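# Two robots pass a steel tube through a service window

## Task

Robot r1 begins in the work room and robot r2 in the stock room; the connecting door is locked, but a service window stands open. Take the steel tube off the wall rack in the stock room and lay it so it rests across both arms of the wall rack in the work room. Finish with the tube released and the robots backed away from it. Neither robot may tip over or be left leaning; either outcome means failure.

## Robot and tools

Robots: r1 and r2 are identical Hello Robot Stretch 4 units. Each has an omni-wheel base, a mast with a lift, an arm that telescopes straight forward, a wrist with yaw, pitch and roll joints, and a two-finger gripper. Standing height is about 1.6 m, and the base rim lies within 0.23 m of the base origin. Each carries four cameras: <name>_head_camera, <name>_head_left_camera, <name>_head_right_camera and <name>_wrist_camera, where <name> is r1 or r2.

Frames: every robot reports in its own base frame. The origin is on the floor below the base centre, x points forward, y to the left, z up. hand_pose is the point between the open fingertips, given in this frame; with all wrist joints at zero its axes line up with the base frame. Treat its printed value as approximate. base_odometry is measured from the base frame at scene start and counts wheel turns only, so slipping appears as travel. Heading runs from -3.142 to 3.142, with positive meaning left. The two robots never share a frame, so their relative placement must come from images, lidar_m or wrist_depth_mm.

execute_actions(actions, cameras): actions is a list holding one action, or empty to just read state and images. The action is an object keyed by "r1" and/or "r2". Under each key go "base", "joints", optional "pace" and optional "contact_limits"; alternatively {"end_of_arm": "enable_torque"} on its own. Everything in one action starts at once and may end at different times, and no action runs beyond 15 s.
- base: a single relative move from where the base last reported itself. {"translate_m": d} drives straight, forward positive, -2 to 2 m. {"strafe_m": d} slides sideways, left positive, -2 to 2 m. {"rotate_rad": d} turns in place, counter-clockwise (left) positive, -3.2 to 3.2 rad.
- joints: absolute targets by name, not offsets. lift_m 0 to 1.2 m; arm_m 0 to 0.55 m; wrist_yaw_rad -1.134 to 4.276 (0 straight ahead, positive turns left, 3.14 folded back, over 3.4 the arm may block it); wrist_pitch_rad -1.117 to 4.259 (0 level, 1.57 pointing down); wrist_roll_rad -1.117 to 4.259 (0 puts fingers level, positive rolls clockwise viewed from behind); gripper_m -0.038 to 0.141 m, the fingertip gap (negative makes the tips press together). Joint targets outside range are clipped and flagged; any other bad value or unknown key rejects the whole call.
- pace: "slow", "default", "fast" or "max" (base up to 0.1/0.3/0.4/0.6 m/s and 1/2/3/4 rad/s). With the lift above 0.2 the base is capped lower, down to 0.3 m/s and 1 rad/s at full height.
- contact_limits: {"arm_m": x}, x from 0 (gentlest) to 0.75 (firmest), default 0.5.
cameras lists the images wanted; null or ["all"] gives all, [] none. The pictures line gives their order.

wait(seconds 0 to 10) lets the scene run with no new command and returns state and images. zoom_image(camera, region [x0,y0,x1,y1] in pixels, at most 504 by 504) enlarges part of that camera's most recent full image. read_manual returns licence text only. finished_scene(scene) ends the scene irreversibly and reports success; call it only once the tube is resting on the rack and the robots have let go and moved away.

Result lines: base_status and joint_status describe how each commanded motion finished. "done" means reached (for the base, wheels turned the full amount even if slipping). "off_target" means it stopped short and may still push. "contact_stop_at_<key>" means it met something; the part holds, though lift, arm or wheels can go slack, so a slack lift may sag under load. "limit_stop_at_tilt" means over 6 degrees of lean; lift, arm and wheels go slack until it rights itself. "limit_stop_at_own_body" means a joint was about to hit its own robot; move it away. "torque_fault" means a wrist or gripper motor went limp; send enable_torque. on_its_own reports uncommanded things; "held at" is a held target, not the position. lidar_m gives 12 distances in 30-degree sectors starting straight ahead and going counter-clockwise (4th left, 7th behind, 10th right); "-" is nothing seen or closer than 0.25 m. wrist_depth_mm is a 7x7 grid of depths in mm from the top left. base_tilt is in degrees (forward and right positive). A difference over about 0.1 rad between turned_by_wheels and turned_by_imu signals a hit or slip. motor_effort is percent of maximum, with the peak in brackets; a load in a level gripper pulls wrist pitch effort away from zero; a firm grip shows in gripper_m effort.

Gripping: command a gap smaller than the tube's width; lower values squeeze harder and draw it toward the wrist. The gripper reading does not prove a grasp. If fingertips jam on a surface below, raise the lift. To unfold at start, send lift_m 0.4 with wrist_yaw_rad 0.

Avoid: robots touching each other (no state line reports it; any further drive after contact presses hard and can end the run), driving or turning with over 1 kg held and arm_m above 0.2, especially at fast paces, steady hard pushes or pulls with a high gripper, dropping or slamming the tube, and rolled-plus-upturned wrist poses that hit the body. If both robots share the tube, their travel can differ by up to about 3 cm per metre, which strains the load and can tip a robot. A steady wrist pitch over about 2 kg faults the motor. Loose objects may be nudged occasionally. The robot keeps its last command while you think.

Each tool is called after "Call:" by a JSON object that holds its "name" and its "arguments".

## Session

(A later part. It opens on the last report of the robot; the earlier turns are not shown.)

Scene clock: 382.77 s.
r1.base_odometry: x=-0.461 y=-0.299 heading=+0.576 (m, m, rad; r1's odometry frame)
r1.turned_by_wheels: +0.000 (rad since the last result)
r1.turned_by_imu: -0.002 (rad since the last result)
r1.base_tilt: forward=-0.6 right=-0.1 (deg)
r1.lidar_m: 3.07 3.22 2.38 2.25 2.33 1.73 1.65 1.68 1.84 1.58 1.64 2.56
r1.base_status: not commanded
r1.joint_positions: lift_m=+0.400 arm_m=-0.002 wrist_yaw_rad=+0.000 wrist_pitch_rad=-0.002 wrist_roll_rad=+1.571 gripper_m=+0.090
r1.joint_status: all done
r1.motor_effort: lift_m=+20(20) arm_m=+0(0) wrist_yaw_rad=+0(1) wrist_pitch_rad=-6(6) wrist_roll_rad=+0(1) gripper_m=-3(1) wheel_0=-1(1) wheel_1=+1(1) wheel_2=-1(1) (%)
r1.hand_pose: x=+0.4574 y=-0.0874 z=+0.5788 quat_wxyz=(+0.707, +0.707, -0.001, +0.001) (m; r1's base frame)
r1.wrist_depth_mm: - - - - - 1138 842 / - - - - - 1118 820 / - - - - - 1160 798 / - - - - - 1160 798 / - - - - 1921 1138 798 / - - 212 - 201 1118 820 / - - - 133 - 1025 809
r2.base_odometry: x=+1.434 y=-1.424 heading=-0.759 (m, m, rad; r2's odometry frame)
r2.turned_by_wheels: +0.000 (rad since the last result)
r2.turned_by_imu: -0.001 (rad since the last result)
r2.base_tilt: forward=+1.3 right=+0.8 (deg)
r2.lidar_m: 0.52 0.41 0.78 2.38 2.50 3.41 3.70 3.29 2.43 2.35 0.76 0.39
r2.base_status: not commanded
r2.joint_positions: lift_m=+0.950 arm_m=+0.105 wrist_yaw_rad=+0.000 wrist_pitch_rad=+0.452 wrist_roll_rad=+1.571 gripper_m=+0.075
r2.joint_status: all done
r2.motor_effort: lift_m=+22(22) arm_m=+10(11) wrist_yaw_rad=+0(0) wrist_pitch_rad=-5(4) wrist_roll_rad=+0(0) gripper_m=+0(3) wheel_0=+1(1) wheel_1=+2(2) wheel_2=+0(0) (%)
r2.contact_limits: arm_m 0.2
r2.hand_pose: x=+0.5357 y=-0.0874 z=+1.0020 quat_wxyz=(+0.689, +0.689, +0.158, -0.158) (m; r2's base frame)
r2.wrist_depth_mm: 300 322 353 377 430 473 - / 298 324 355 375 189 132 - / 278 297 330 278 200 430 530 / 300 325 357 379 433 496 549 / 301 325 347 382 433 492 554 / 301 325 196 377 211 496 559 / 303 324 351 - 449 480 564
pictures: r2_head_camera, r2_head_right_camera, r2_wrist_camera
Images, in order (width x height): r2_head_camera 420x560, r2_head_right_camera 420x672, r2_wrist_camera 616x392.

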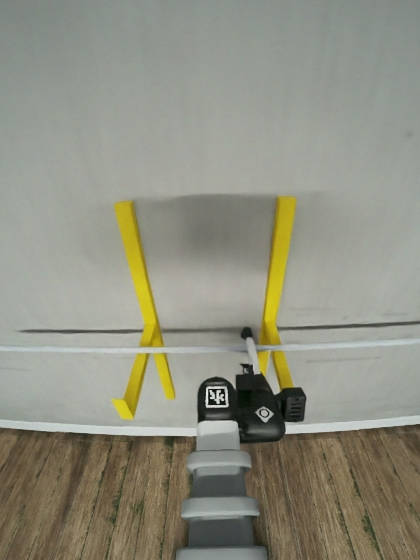

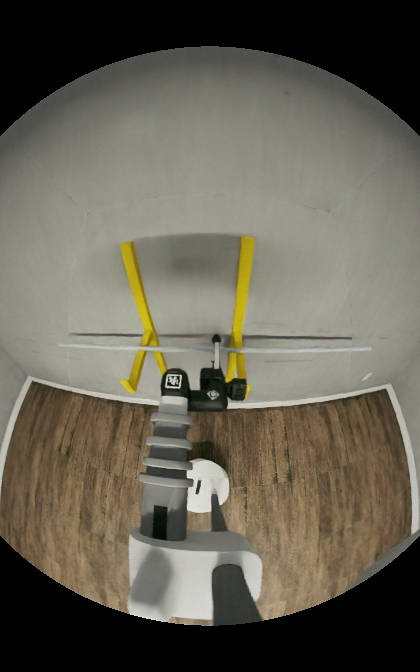

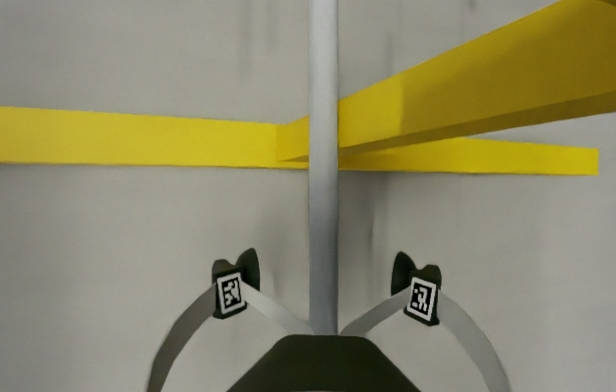

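Call:
{"name": "execute_actions", "arguments": {"actions": [{"r2": {"joints": {"gripper_m": -0.02}, "pace": "default"}}], "cameras": ["r2_head_camera", "r2_wrist_camera"]}}

Scene clock: 394.93 s.
r1.base_odometry: x=-0.461 y=-0.299 heading=+0.576 (m, m, rad; r1's odometry frame)
r1.turned_by_wheels: +0.000 (rad since the last result)
r1.turned_by_imu: -0.002 (rad since the last result)
r1.base_tilt: forward=-0.6 right=+0.0 (deg)
r1.lidar_m: 3.07 3.20 2.37 2.24 2.33 1.74 1.66 1.69 1.83 1.57 1.63 2.54
r1.base_status: not commanded
r1.joint_positions: lift_m=+0.400 arm_m=-0.002 wrist_yaw_rad=+0.000 wrist_pitch_rad=-0.002 wrist_roll_rad=+1.571 gripper_m=+0.090
r1.joint_status: not commanded
r1.motor_effort: lift_m=+20(19) arm_m=+0(0) wrist_yaw_rad=-1(0) wrist_pitch_rad=-6(6) wrist_roll_rad=+2(0) gripper_m=-6(2) wheel_0=-1(0) wheel_1=+0(0) wheel_2=-1(1) (%)
r1.hand_pose: x=+0.4574 y=-0.0874 z=+0.5788 quat_wxyz=(+0.707, +0.707, -0.001, +0.001) (m; r1's base frame)
r1.wrist_depth_mm: - - - - - 1118 820 / - - - - - 1138 809 / - - - - - 1138 809 / - - - - - 1138 798 / - - - - 1921 1160 798 / - - 213 - 200 1118 820 / - - - 133 - 1025 820
r2.base_odometry: x=+1.434 y=-1.424 heading=-0.759 (m, m, rad; r2's odometry frame)
r2.turned_by_wheels: +0.000 (rad since the last result)
r2.turned_by_imu: -0.001 (rad since the last result)
r2.base_tilt: forward=+1.3 right=+0.8 (deg)
r2.lidar_m: 0.49 0.40 0.76 2.38 2.49 3.42 3.70 3.32 2.44 2.35 0.75 0.39
r2.base_status: not commanded
r2.joint_positions: lift_m=+0.950 arm_m=+0.105 wrist_yaw_rad=+0.000 wrist_pitch_rad=+0.453 wrist_roll_rad=+1.571 gripper_m=-0.019
r2.joint_status: all done
r2.motor_effort: lift_m=+22(22) arm_m=+9(10) wrist_yaw_rad=-1(2) wrist_pitch_rad=-9(9) wrist_roll_rad=+0(1) gripper_m=-22(23) wheel_0=+0(0) wheel_1=+2(2) wheel_2=+0(0) (%)
r2.hand_pose: x=+0.5357 y=-0.0873 z=+1.0016 quat_wxyz=(+0.689, +0.689, +0.159, -0.159) (m; r2's base frame)
r2.wrist_depth_mm: 298 322 353 377 436 462 - / 300 320 353 377 187 131 - / 277 297 330 276 199 436 530 / 301 325 357 379 430 488 539 / 298 325 353 377 439 496 559 / 301 325 181 211 182 500 564 / 304 320 351 - 449 473 559
pictures: r2_head_camera, r2_wrist_camera
Images, in order (width x height): r2_head_camera 420x560, r2_wrist_camera 616x392.

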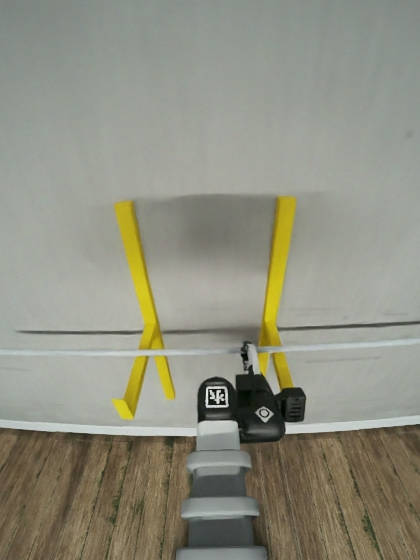

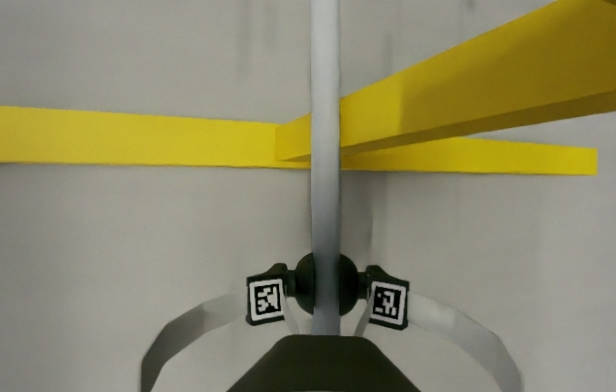

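Call:
{"name": "zoom_image", "arguments": {"camera": "r2_wrist_camera", "region": [230, 230, 430, 350]}}

Call:
{"name": "zoom_image", "arguments": {"camera": "r2_head_camera", "region": [200, 310, 320, 430]}}

Region (230, 230, 430, 350) of r2_wrist_camera's 616x392 image, scaled by 2.520; it fills the top 302 rows of this view, and the rest is white.

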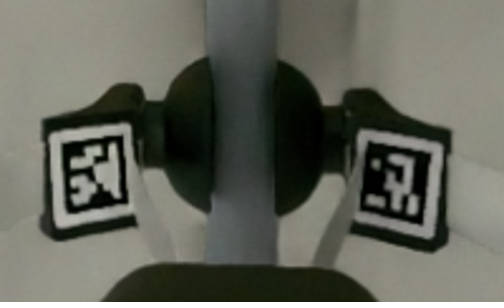

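Region (200, 310, 320, 430) of r2_head_camera's 420x560 image, scaled by 4.200, with more detail than that image has.

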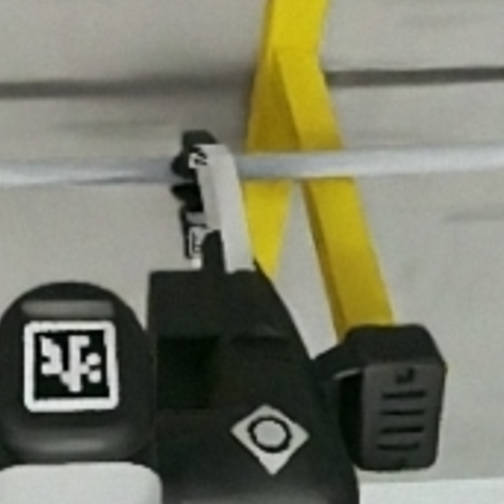

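Call:
{"name": "execute_actions", "arguments": {"actions": [{"r1": {"base": {"translate_m": -0.2}, "pace": "fast"}, "r2": {"joints": {"gripper_m": -0.034, "lift_m": 1.05}, "pace": "slow"}}], "cameras": ["r2_head_camera", "r2_head_right_camera", "r2_wrist_camera"]}}

Scene clock: 418.83 s.
r1.base_odometry: x=-0.629 y=-0.408 heading=+0.575 (m, m, rad; r1's odometry frame)
r1.turned_by_wheels: +0.000 (rad since the last result)
r1.turned_by_imu: -0.002 (rad since the last result)
r1.base_tilt: forward=-0.3 right=+0.0 (deg)
r1.lidar_m: 3.26 3.43 2.28 2.53 2.05 1.53 1.41 1.50 1.84 1.60 1.66 2.55
r1.base_status: done
r1.joint_positions: lift_m=+0.400 arm_m=-0.002 wrist_yaw_rad=+0.000 wrist_pitch_rad=-0.002 wrist_roll_rad=+1.571 gripper_m=+0.090
r1.joint_status: not commanded
r1.motor_effort: lift_m=+20(20) arm_m=+0(0) wrist_yaw_rad=-1(1) wrist_pitch_rad=-6(6) wrist_roll_rad=+0(0) gripper_m=-3(3) wheel_0=-3(10) wheel_1=-1(12) wheel_2=+0(14) (%)
r1.hand_pose: x=+0.4574 y=-0.0874 z=+0.5788 quat_wxyz=(+0.707, +0.707, -0.001, +0.001) (m; r1's base frame)
r1.wrist_depth_mm: - - - - - 1118 820 / - - - - - 1138 820 / - - - - - 1160 798 / - - - - - 1160 809 / - - - - 1983 1160 809 / - - 212 - 201 1118 820 / - - - 133 - 1008 820
r2.base_odometry: x=+1.434 y=-1.424 heading=-0.759 (m, m, rad; r2's odometry frame)
r2.turned_by_wheels: +0.000 (rad since the last result)
r2.turned_by_imu: -0.001 (rad since the last result)
r2.base_tilt: forward=+1.2 right=+0.7 (deg)
r2.lidar_m: 0.49 0.40 0.74 2.38 2.49 3.42 3.68 3.32 2.44 2.36 0.73 0.39
r2.base_status: not commanded
r2.joint_positions: lift_m=+1.049 arm_m=+0.105 wrist_yaw_rad=+0.000 wrist_pitch_rad=+0.461 wrist_roll_rad=+1.571 gripper_m=-0.033
r2.joint_status: all done
r2.on_its_own: wrist_pitch_rad is at rest, and its effort (-32) is outside its rest range (-23 to +23)
r2.motor_effort: lift_m=+26(27) arm_m=+9(9) wrist_yaw_rad=+0(1) wrist_pitch_rad=-32(35) wrist_roll_rad=-1(2) gripper_m=-25(25) wheel_0=+1(0) wheel_1=+2(2) wheel_2=+0(0) (%)
r2.hand_pose: x=+0.5347 y=-0.0874 z=+1.0993 quat_wxyz=(+0.688, +0.689, +0.162, -0.161) (m; r2's base frame)
r2.wrist_depth_mm: 297 324 353 379 436 500 564 / 300 324 353 382 439 484 549 / 277 298 330 351 368 256 500 / 298 325 357 382 436 500 559 / 301 325 357 219 442 500 574 / 300 325 179 216 180 496 574 / 303 317 355 - 455 477 574
pictures: r2_head_camera, r2_head_right_camera, r2_wrist_camera
Images, in order (width x height): r2_head_camera 420x560, r2_head_right_camera 420x672, r2_wrist_camera 616x392.

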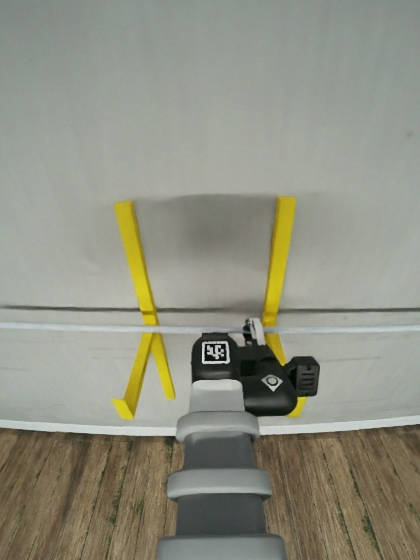

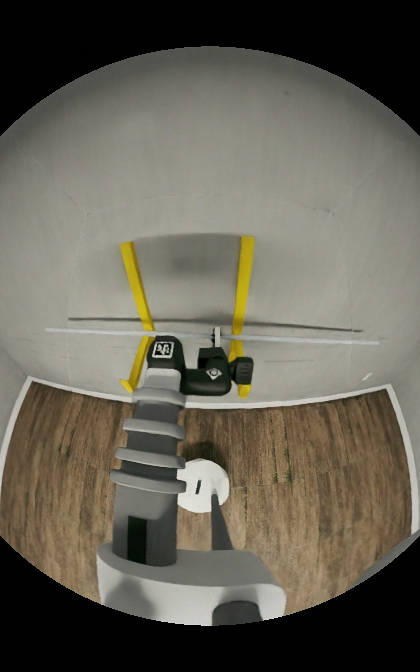

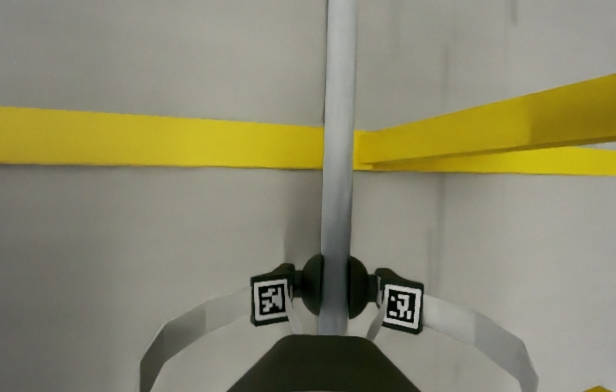

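Call:
{"name": "execute_actions", "arguments": {"actions": [{"r1": {"base": {"strafe_m": -1.33}, "joints": {"lift_m": 0.80, "wrist_pitch_rad": 0.2}, "pace": "default"}, "r2": {"base": {"translate_m": -2.0}, "joints": {"arm_m": 0.0, "wrist_pitch_rad": 0.2, "wrist_roll_rad": 1.545}, "pace": "fast"}}]}}

Scene clock: 462.53 s.
r1.base_odometry: x=+0.095 y=-1.524 heading=+0.576 (m, m, rad; r1's odometry frame)
r1.turned_by_wheels: +0.000 (rad since the last result)
r1.turned_by_imu: -0.008 (rad since the last result)
r1.base_tilt: forward=-0.4 right=+0.0 (deg)
r1.lidar_m: 1.09 3.42 3.91 3.84 2.10 1.54 1.47 0.61 0.44 0.43 0.34 0.36
r1.base_status: done
r1.joint_positions: lift_m=+0.800 arm_m=-0.002 wrist_yaw_rad=+0.000 wrist_pitch_rad=+0.202 wrist_roll_rad=+1.571 gripper_m=+0.090
r1.joint_status: all done
r1.motor_effort: lift_m=+21(19) arm_m=+0(0) wrist_yaw_rad=+0(0) wrist_pitch_rad=-5(6) wrist_roll_rad=+1(1) gripper_m=-2(0) wheel_0=+2(8) wheel_1=+1(8) wheel_2=+0(1) (%)
r1.hand_pose: x=+0.4515 y=-0.0874 z=+0.9201 quat_wxyz=(+0.704, +0.703, +0.071, -0.071) (m; r1's base frame)
r1.wrist_depth_mm: 809 842 866 300 788 759 768 / 1182 1205 1098 1098 1229 1182 991 / - - - - 1921 1366 1060 / - - - - - 1397 1078 / - - - - 1921 1397 1060 / - - 212 - 200 1366 1060 / - - - 133 - 1255 1042
r2.base_odometry: x=-0.017 y=-0.047 heading=-0.760 (m, m, rad; r2's odometry frame)
r2.turned_by_wheels: +0.000 (rad since the last result)
r2.turned_by_imu: -0.006 (rad since the last result)
r2.base_tilt: forward=+1.2 right=+0.8 (deg)
r2.lidar_m: 0.42 0.45 0.61 2.36 2.27 1.68 1.46 1.48 2.34 2.32 0.65 0.46
r2.base_status: done
r2.joint_positions: lift_m=+1.050 arm_m=+0.002 wrist_yaw_rad=+0.000 wrist_pitch_rad=+0.212 wrist_roll_rad=+1.545 gripper_m=-0.033
r2.joint_status: all done
r2.on_its_own: wrist_pitch_rad is at rest, and its effort (-35) is outside its rest range (-23 to +23)
r2.motor_effort: lift_m=+24(26) arm_m=-9(10) wrist_yaw_rad=+1(2) wrist_pitch_rad=-35(49) wrist_roll_rad=-1(6) gripper_m=-25(26) wheel_0=-2(8) wheel_1=-3(9) wheel_2=-2(10) (%)
r2.hand_pose: x=+0.4546 y=-0.0875 z=+1.1671 quat_wxyz=(+0.712, +0.694, +0.076, -0.074) (m; r2's base frame)
r2.wrist_depth_mm: - - - - - 1921 1464 / - - - - - 1863 1430 / - - - - - 1863 1397 / - - - - - 1921 1397 / - - - - - 1808 1397 / - - 179 210 179 1756 1397 / - - - - - 1756 1336
pictures: r1_head_camera, r1_head_left_camera, r1_head_right_camera, r1_wrist_camera, r2_head_camera, r2_head_left_camera, r2_head_right_camera, r2_wrist_camera
Images, in order (width x height): r1_head_camera 420x560, r1_head_left_camera 420x672, r1_head_right_camera 420x672, r1_wrist_camera 616x392, r2_head_camera 420x560, r2_head_left_camera 420x672, r2_head_right_camera 420x672, r2_wrist_camera 616x392.

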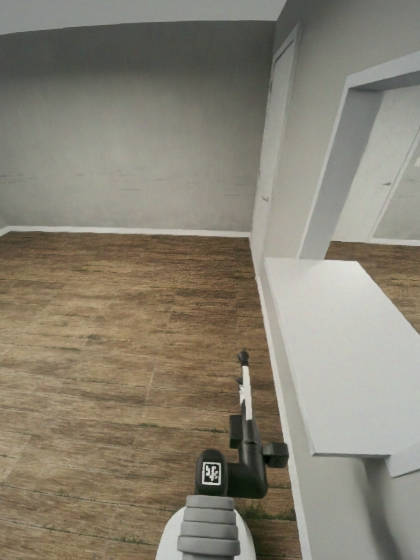

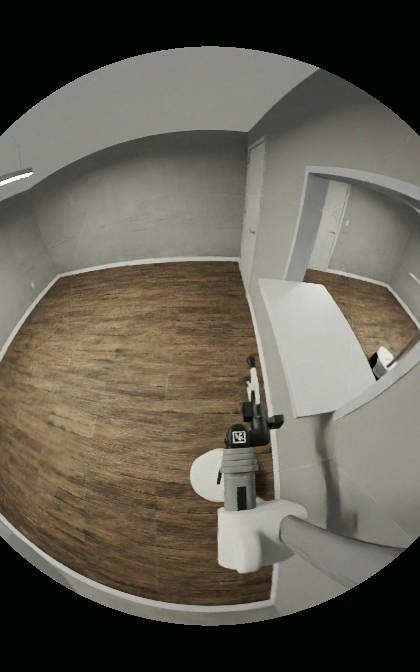

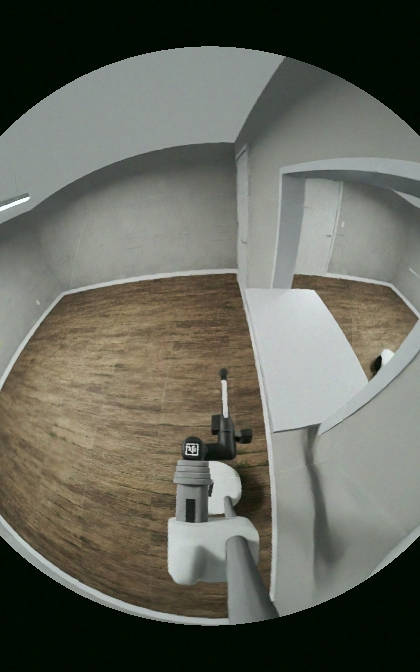

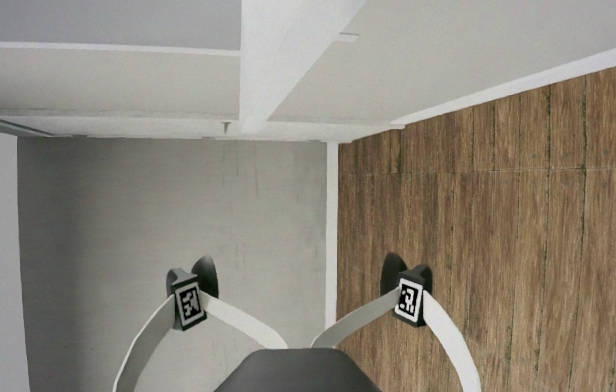

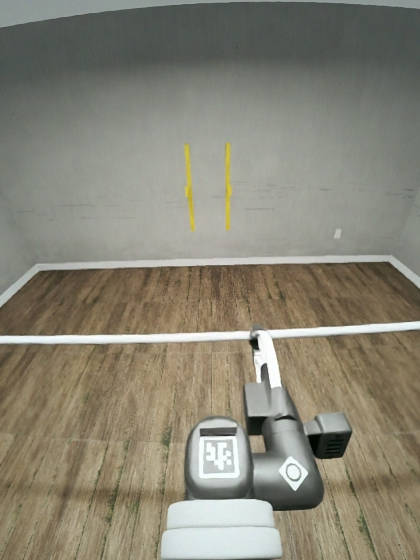

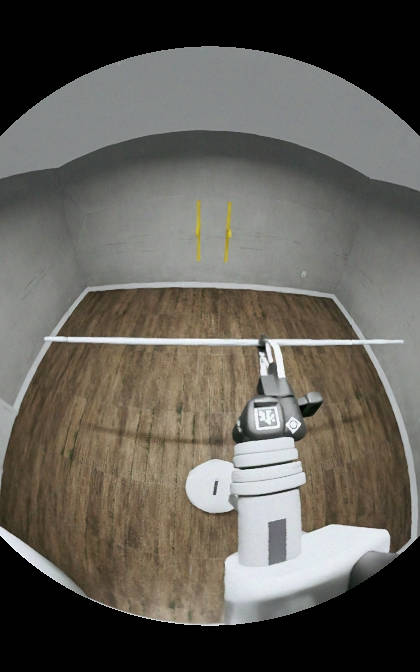

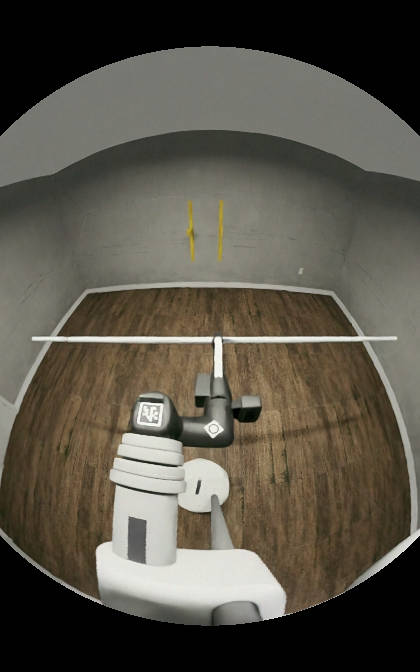

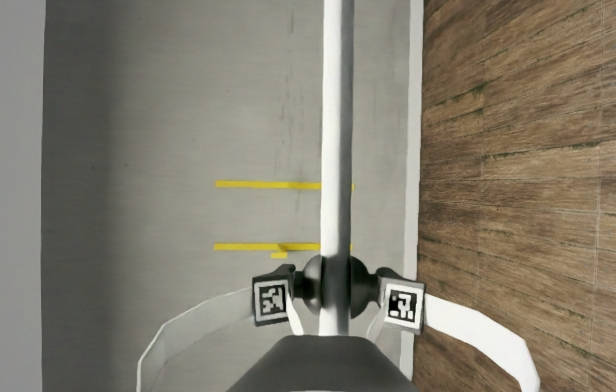

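Call:
{"name": "execute_actions", "arguments": {"actions": [{"r1": {"base": {"translate_m": -0.15}, "pace": "default"}, "r2": {"base": {"rotate_rad": -1.58}, "joints": {"lift_m": 0.875}, "pace": "slow"}}]}}

Scene clock: 482.93 s.
r1.base_odometry: x=-0.031 y=-1.606 heading=+0.576 (m, m, rad; r1's odometry frame)
r1.turned_by_wheels: +0.000 (rad since the last result)
r1.turned_by_imu: -0.007 (rad since the last result)
r1.base_tilt: forward=-0.5 right=+0.0 (deg)
r1.lidar_m: 1.06 3.55 3.77 3.65 1.85 1.36 1.31 0.63 0.46 0.41 0.45 0.44
r1.base_status: done
r1.joint_positions: lift_m=+0.800 arm_m=-0.002 wrist_yaw_rad=+0.000 wrist_pitch_rad=+0.202 wrist_roll_rad=+1.571 gripper_m=+0.090
r1.joint_status: not commanded
r1.motor_effort: lift_m=+21(21) arm_m=+0(0) wrist_yaw_rad=-1(0) wrist_pitch_rad=-6(6) wrist_roll_rad=+2(1) gripper_m=-4(3) wheel_0=-1(10) wheel_1=-1(2) wheel_2=+2(13) (%)
r1.hand_pose: x=+0.4515 y=-0.0874 z=+0.9201 quat_wxyz=(+0.704, +0.703, +0.071, -0.071) (m; r1's base frame)
r1.wrist_depth_mm: 917 946 991 298 788 768 759 / 1160 1182 1098 1118 1205 1182 1008 / - - - - 1983 1397 1078 / - - - - - 1366 1078 / - - - - 1921 1366 1060 / - - 213 - 201 1366 1042 / - - - 133 - 1229 1060
r2.base_odometry: x=-0.017 y=-0.047 heading=-2.339 (m, m, rad; r2's odometry frame)
r2.turned_by_wheels: -1.579 (rad since the last result)
r2.turned_by_imu: -1.587 (rad since the last result)
r2.base_tilt: forward=+1.2 right=+0.8 (deg)
r2.lidar_m: 0.44 0.53 0.76 2.35 2.81 2.52 2.38 2.27 1.68 1.40 0.57 0.46
r2.base_status: done
r2.joint_positions: lift_m=+0.875 arm_m=+0.002 wrist_yaw_rad=-0.001 wrist_pitch_rad=+0.212 wrist_roll_rad=+1.545 gripper_m=-0.033
r2.joint_status: all done
r2.on_its_own: wrist_pitch_rad is at rest, and its effort (-34) is outside its rest range (-23 to +23)
r2.motor_effort: lift_m=+17(24) arm_m=-9(9) wrist_yaw_rad=+3(5) wrist_pitch_rad=-34(35) wrist_roll_rad=-1(1) gripper_m=-24(25) wheel_0=+3(7) wheel_1=+4(9) wheel_2=+2(6) (%)
r2.hand_pose: x=+0.4545 y=-0.0877 z=+0.9927 quat_wxyz=(+0.712, +0.694, +0.075, -0.074) (m; r2's base frame)
r2.wrist_depth_mm: 1921 1921 - - - 1618 1229 / 1863 1983 - - - 1618 1182 / 1921 1863 - - - 1618 1205 / 1863 1983 - - - 1618 1182 / 1921 1921 - - - 1618 1205 / 1921 1921 179 210 180 1397 1182 / 1863 1921 - - - 1537 1138
pictures: r1_head_camera, r1_head_left_camera, r1_head_right_camera, r1_wrist_camera, r2_head_camera, r2_head_left_camera, r2_head_right_camera, r2_wrist_camera
Images, in order (width x height): r1_head_camera 420x560, r1_head_left_camera 420x672, r1_head_right_camera 420x672, r1_wrist_camera 616x392, r2_head_camera 420x560, r2_head_left_camera 420x672, r2_head_right_camera 420x672, r2_wrist_camera 616x392.

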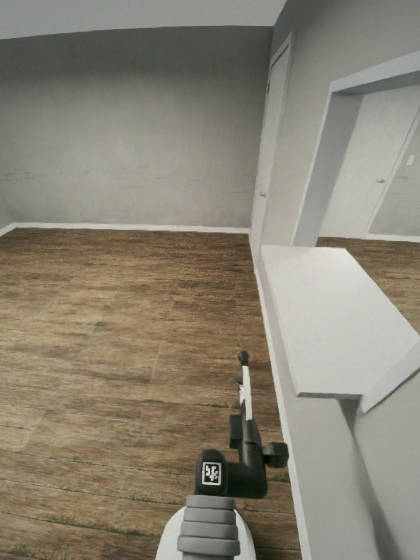

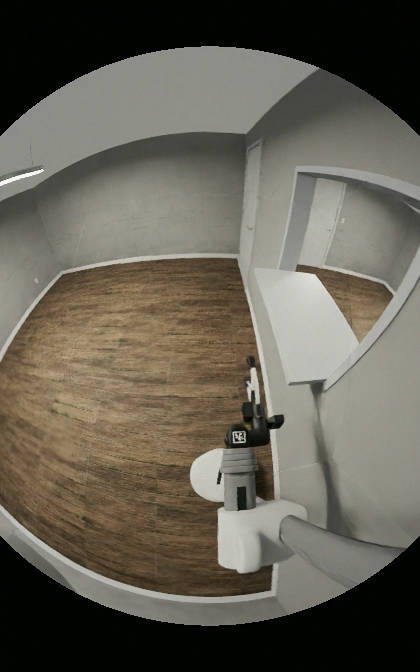

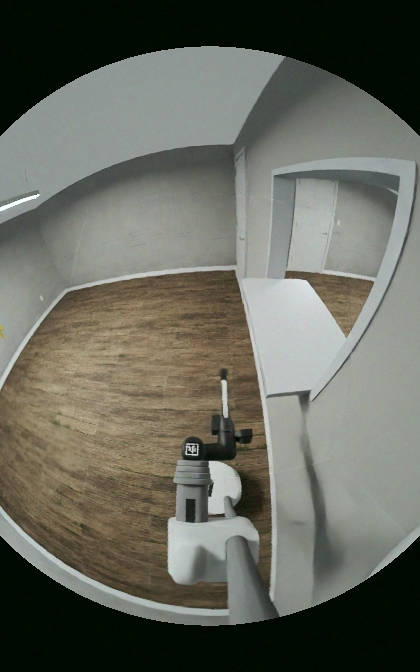

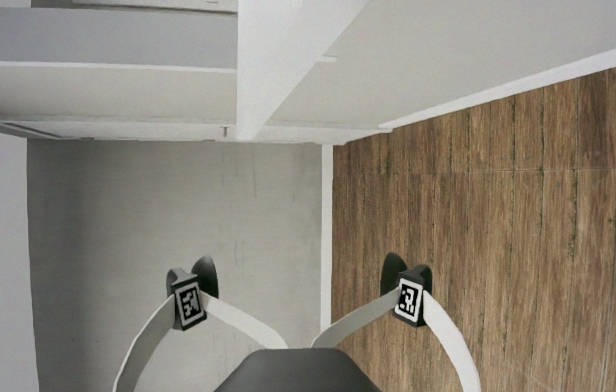

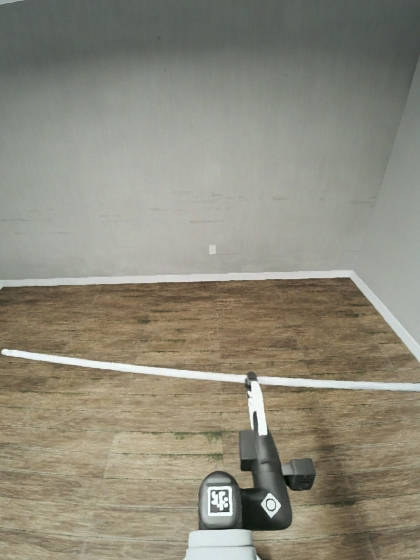

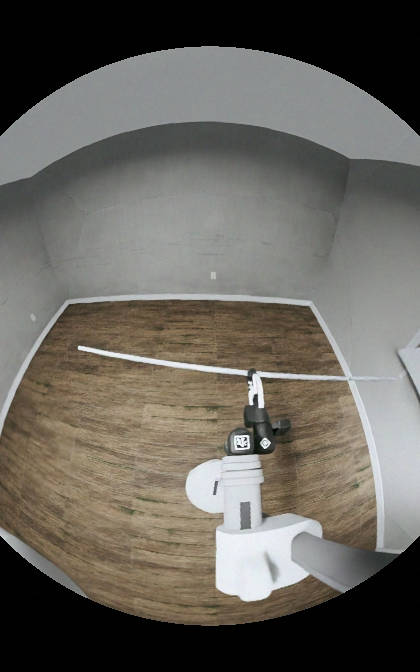

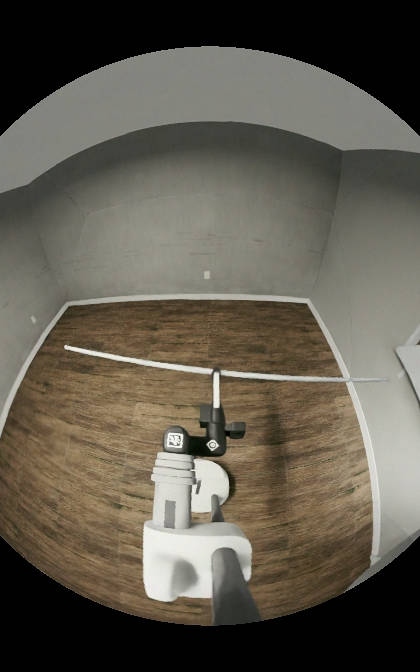

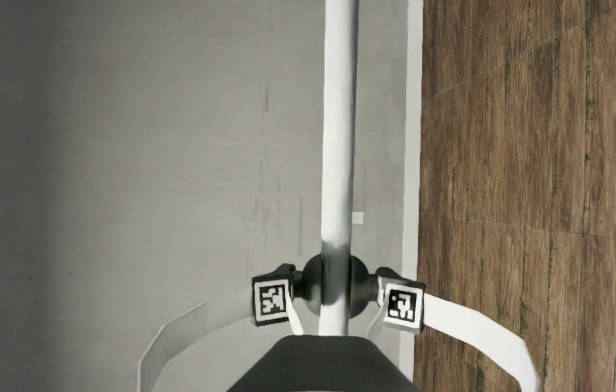

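Call:
{"name": "execute_actions", "arguments": {"actions": [], "cameras": ["r2_head_camera", "r2_head_right_camera", "r2_wrist_camera"]}}

Scene clock: 485.93 s.
r1.base_odometry: x=-0.031 y=-1.606 heading=+0.576 (m, m, rad; r1's odometry frame)
r1.turned_by_wheels: +0.000 (rad since the last result)
r1.turned_by_imu: -0.001 (rad since the last result)
r1.base_tilt: forward=-0.4 right=+0.0 (deg)
r1.lidar_m: 1.08 3.54 3.75 3.67 1.86 1.38 1.31 0.64 0.44 0.42 0.44 0.44
r1.base_status: done
r1.joint_positions: lift_m=+0.800 arm_m=-0.002 wrist_yaw_rad=+0.000 wrist_pitch_rad=+0.202 wrist_roll_rad=+1.571 gripper_m=+0.090
r1.joint_status: not commanded
r1.motor_effort: lift_m=+21(21) arm_m=+0(0) wrist_yaw_rad=-1(0) wrist_pitch_rad=-6(6) wrist_roll_rad=+0(1) gripper_m=-5(3) wheel_0=-1(10) wheel_1=-1(2) wheel_2=+2(13) (%)
r1.hand_pose: x=+0.4515 y=-0.0874 z=+0.9201 quat_wxyz=(+0.704, +0.703, +0.071, -0.071) (m; r1's base frame)
r1.wrist_depth_mm: 917 976 1008 294 788 768 759 / 1182 1182 1078 1078 1182 1182 1008 / - - - - 1983 1397 1060 / - - - - - 1397 1060 / - - - - 1921 1397 1060 / - - 213 - 201 1366 1078 / - - - 133 - 1255 1078
r2.base_odometry: x=-0.017 y=-0.047 heading=-2.339 (m, m, rad; r2's odometry frame)
r2.turned_by_wheels: +0.000 (rad since the last result)
r2.turned_by_imu: -0.001 (rad since the last result)
r2.base_tilt: forward=+1.2 right=+0.8 (deg)
r2.lidar_m: 0.44 0.47 0.73 2.35 2.78 2.51 2.39 2.27 1.67 1.40 0.59 0.48
r2.base_status: done
r2.joint_positions: lift_m=+0.875 arm_m=+0.002 wrist_yaw_rad=+0.000 wrist_pitch_rad=+0.212 wrist_roll_rad=+1.545 gripper_m=-0.033
r2.joint_status: all done
r2.on_its_own: wrist_pitch_rad is at rest, and its effort (-34) is outside its rest range (-23 to +23)
r2.motor_effort: lift_m=+17(24) arm_m=-9(9) wrist_yaw_rad=+0(5) wrist_pitch_rad=-34(35) wrist_roll_rad=-1(1) gripper_m=-22(25) wheel_0=+3(7) wheel_1=+4(9) wheel_2=+2(6) (%)
r2.hand_pose: x=+0.4546 y=-0.0874 z=+0.9927 quat_wxyz=(+0.712, +0.694, +0.076, -0.074) (m; r2's base frame)
r2.wrist_depth_mm: 1863 1983 - - - 1576 1229 / 1921 1921 - - - 1618 1205 / 1863 - - - - 1576 1182 / 1921 1921 - - - 1618 1205 / 1863 1921 - - - 1576 1205 / 1863 1921 179 210 180 1464 1182 / 1921 1921 - - - 1537 1160
pictures: r2_head_camera, r2_head_right_camera, r2_wrist_camera
Images, in order (width x height): r2_head_camera 420x560, r2_head_right_camera 420x672, r2_wrist_camera 616x392.

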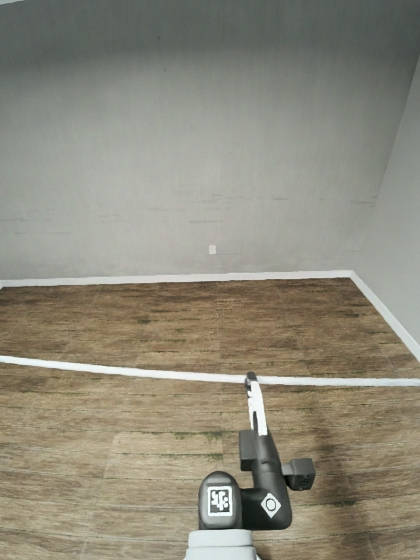

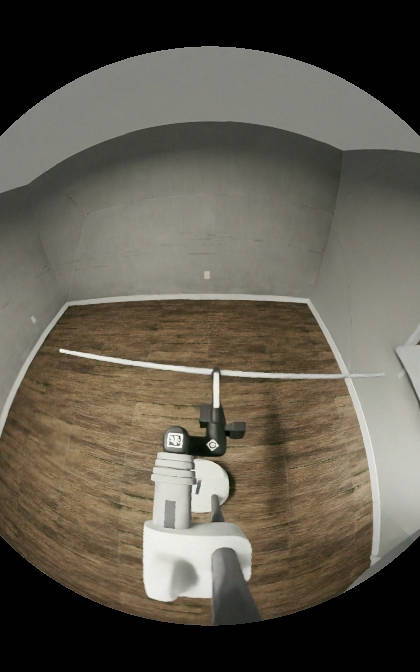

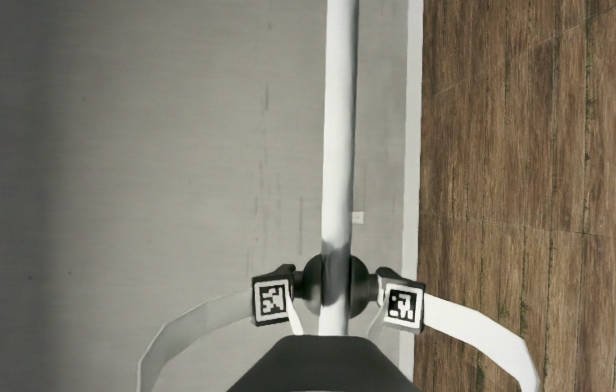

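Call:
{"name": "zoom_image", "arguments": {"camera": "r2_head_right_camera", "region": [40, 320, 140, 390]}}

Call:
{"name": "zoom_image", "arguments": {"camera": "r2_head_right_camera", "region": [320, 320, 420, 420]}}

Call:
{"name": "zoom_image", "arguments": {"camera": "r2_head_right_camera", "region": [170, 340, 270, 410]}}

Region (40, 320, 140, 390) of r2_head_right_camera's 420x672 image, scaled by 5.040, with more detail than that image has; it fills the top 353 rows of this view, and the rest is white.

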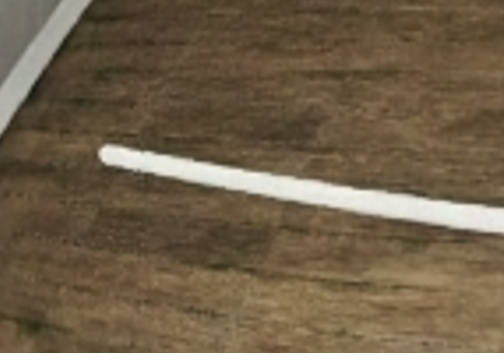

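Region (320, 320, 420, 420) of r2_head_right_camera's 420x672 image, scaled by 5.040, with more detail than that image has.

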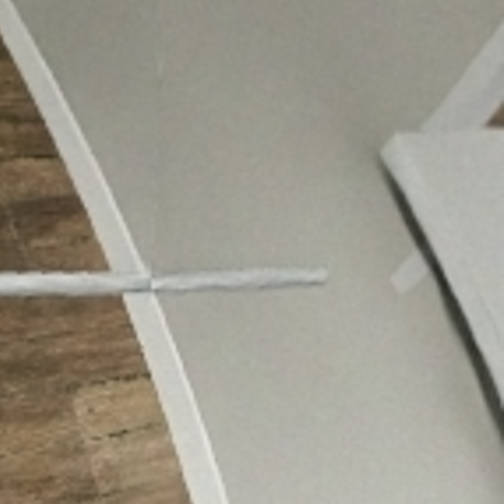

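Region (170, 340, 270, 410) of r2_head_right_camera's 420x672 image, scaled by 5.040, with more detail than that image has; it fills the top 353 rows of this view, and the rest is white.

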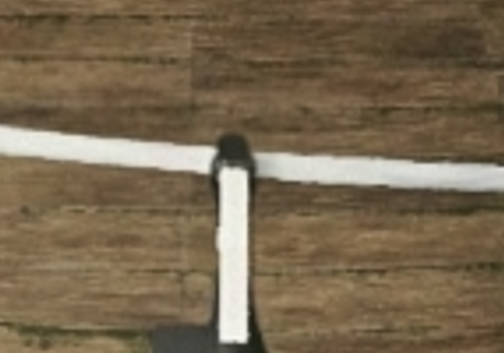

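Call:
{"name": "execute_actions", "arguments": {"actions": [{"r1": {"base": {"rotate_rad": -0.105}, "pace": "default"}, "r2": {"base": {"strafe_m": -1.13}, "pace": "fast"}}]}}

Scene clock: 545.93 s.
r1.base_odometry: x=-0.031 y=-1.606 heading=+0.471 (m, m, rad; r1's odometry frame)
r1.turned_by_wheels: -0.105 (rad since the last result)
r1.turned_by_imu: -0.125 (rad since the last result)
r1.base_tilt: forward=-0.5 right=-0.1 (deg)
r1.lidar_m: 0.61 3.48 4.12 3.64 2.10 1.43 1.30 0.72 0.47 0.41 0.41 0.46
r1.base_status: done
r1.joint_positions: lift_m=+0.800 arm_m=-0.002 wrist_yaw_rad=+0.000 wrist_pitch_rad=+0.202 wrist_roll_rad=+1.571 gripper_m=+0.090
r1.joint_status: not commanded
r1.motor_effort: lift_m=+21(21) arm_m=+0(0) wrist_yaw_rad=+0(1) wrist_pitch_rad=-6(5) wrist_roll_rad=+1(1) gripper_m=-3(1) wheel_0=+2(5) wheel_1=+1(10) wheel_2=+2(8) (%)
r1.hand_pose: x=+0.4515 y=-0.0874 z=+0.9201 quat_wxyz=(+0.704, +0.703, +0.071, -0.071) (m; r1's base frame)
r1.wrist_depth_mm: - - 732 215 535 580 585 / 976 1008 715 262 809 809 809 / 1255 1308 699 1229 1397 1255 1042 / - - - - - 1366 1078 / - - - - 1983 1397 1042 / - - 213 - 200 1397 1042 / - - - 133 - 1281 1078
r2.base_odometry: x=-0.830 y=+0.738 heading=-2.339 (m, m, rad; r2's odometry frame)
r2.turned_by_wheels: +0.000 (rad since the last result)
r2.turned_by_imu: -0.009 (rad since the last result)
r2.base_tilt: forward=+1.2 right=+0.8 (deg)
r2.lidar_m: 0.45 0.47 0.69 3.50 3.41 2.51 1.79 0.43 0.28 0.28 0.29 0.42
r2.base_status: done
r2.joint_positions: lift_m=+0.875 arm_m=+0.002 wrist_yaw_rad=+0.000 wrist_pitch_rad=+0.212 wrist_roll_rad=+1.545 gripper_m=-0.033
r2.joint_status: not commanded
r2.on_its_own: wrist_pitch_rad is at rest, and its effort (-35) is outside its rest range (-23 to +23)
r2.motor_effort: lift_m=+19(18) arm_m=-9(9) wrist_yaw_rad=+0(3) wrist_pitch_rad=-35(34) wrist_roll_rad=-1(1) gripper_m=-24(22) wheel_0=+1(11) wheel_1=-1(13) wheel_2=+0(3) (%)
r2.hand_pose: x=+0.4546 y=-0.0874 z=+0.9926 quat_wxyz=(+0.712, +0.694, +0.076, -0.074) (m; r2's base frame)
r2.wrist_depth_mm: 820 820 820 750 368 778 798 / 1281 1308 1255 1118 1205 1182 1118 / 1808 1921 - - - 1618 1205 / 1863 1921 - - - 1576 1182 / 1921 1983 - - - 1576 1182 / 1863 1921 180 209 180 1464 1205 / 1863 1921 - - - 1464 1160
pictures: r1_head_camera, r1_head_left_camera, r1_head_right_camera, r1_wrist_camera, r2_head_camera, r2_head_left_camera, r2_head_right_camera, r2_wrist_camera
Images, in order (width x height): r1_head_camera 420x560, r1_head_left_camera 420x672, r1_head_right_camera 420x672, r1_wrist_camera 616x392, r2_head_camera 420x560, r2_head_left_camera 420x672, r2_head_right_camera 420x672, r2_wrist_camera 616x392.

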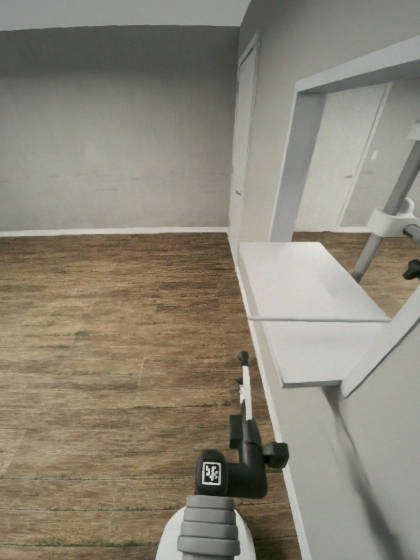

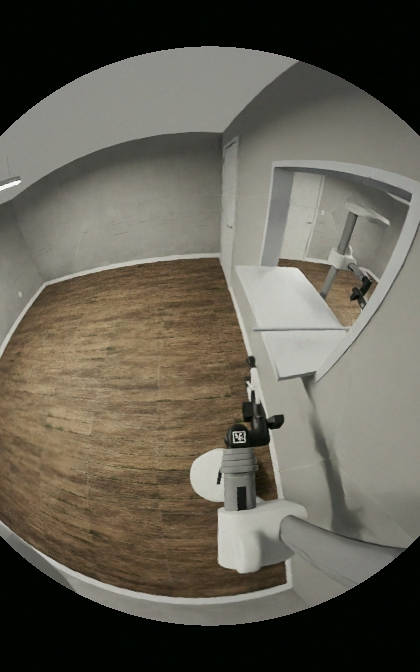

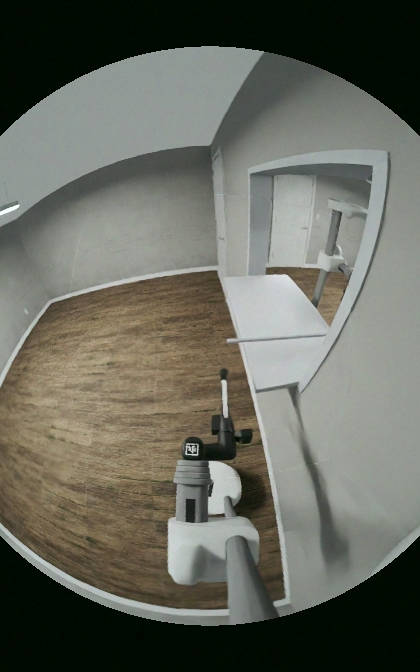

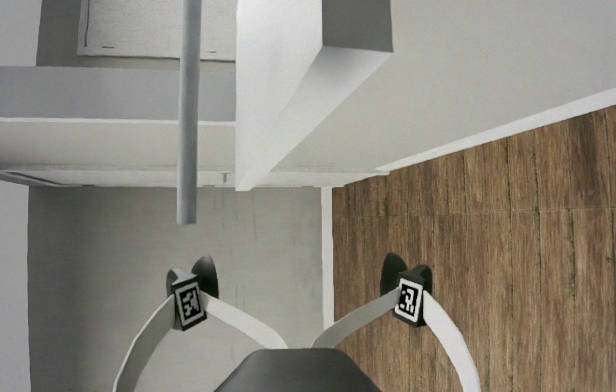

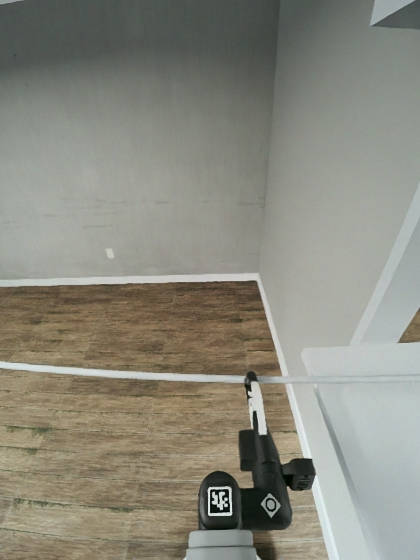

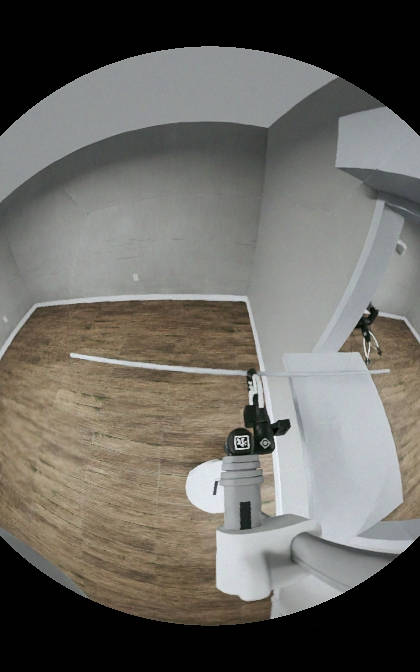

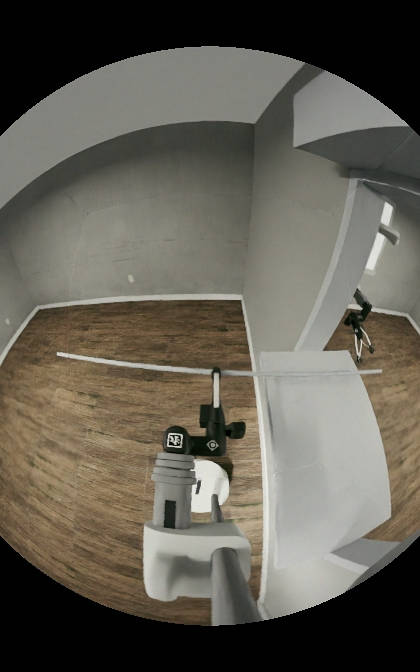

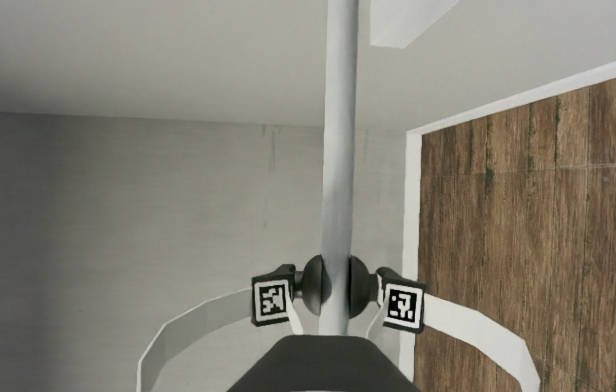

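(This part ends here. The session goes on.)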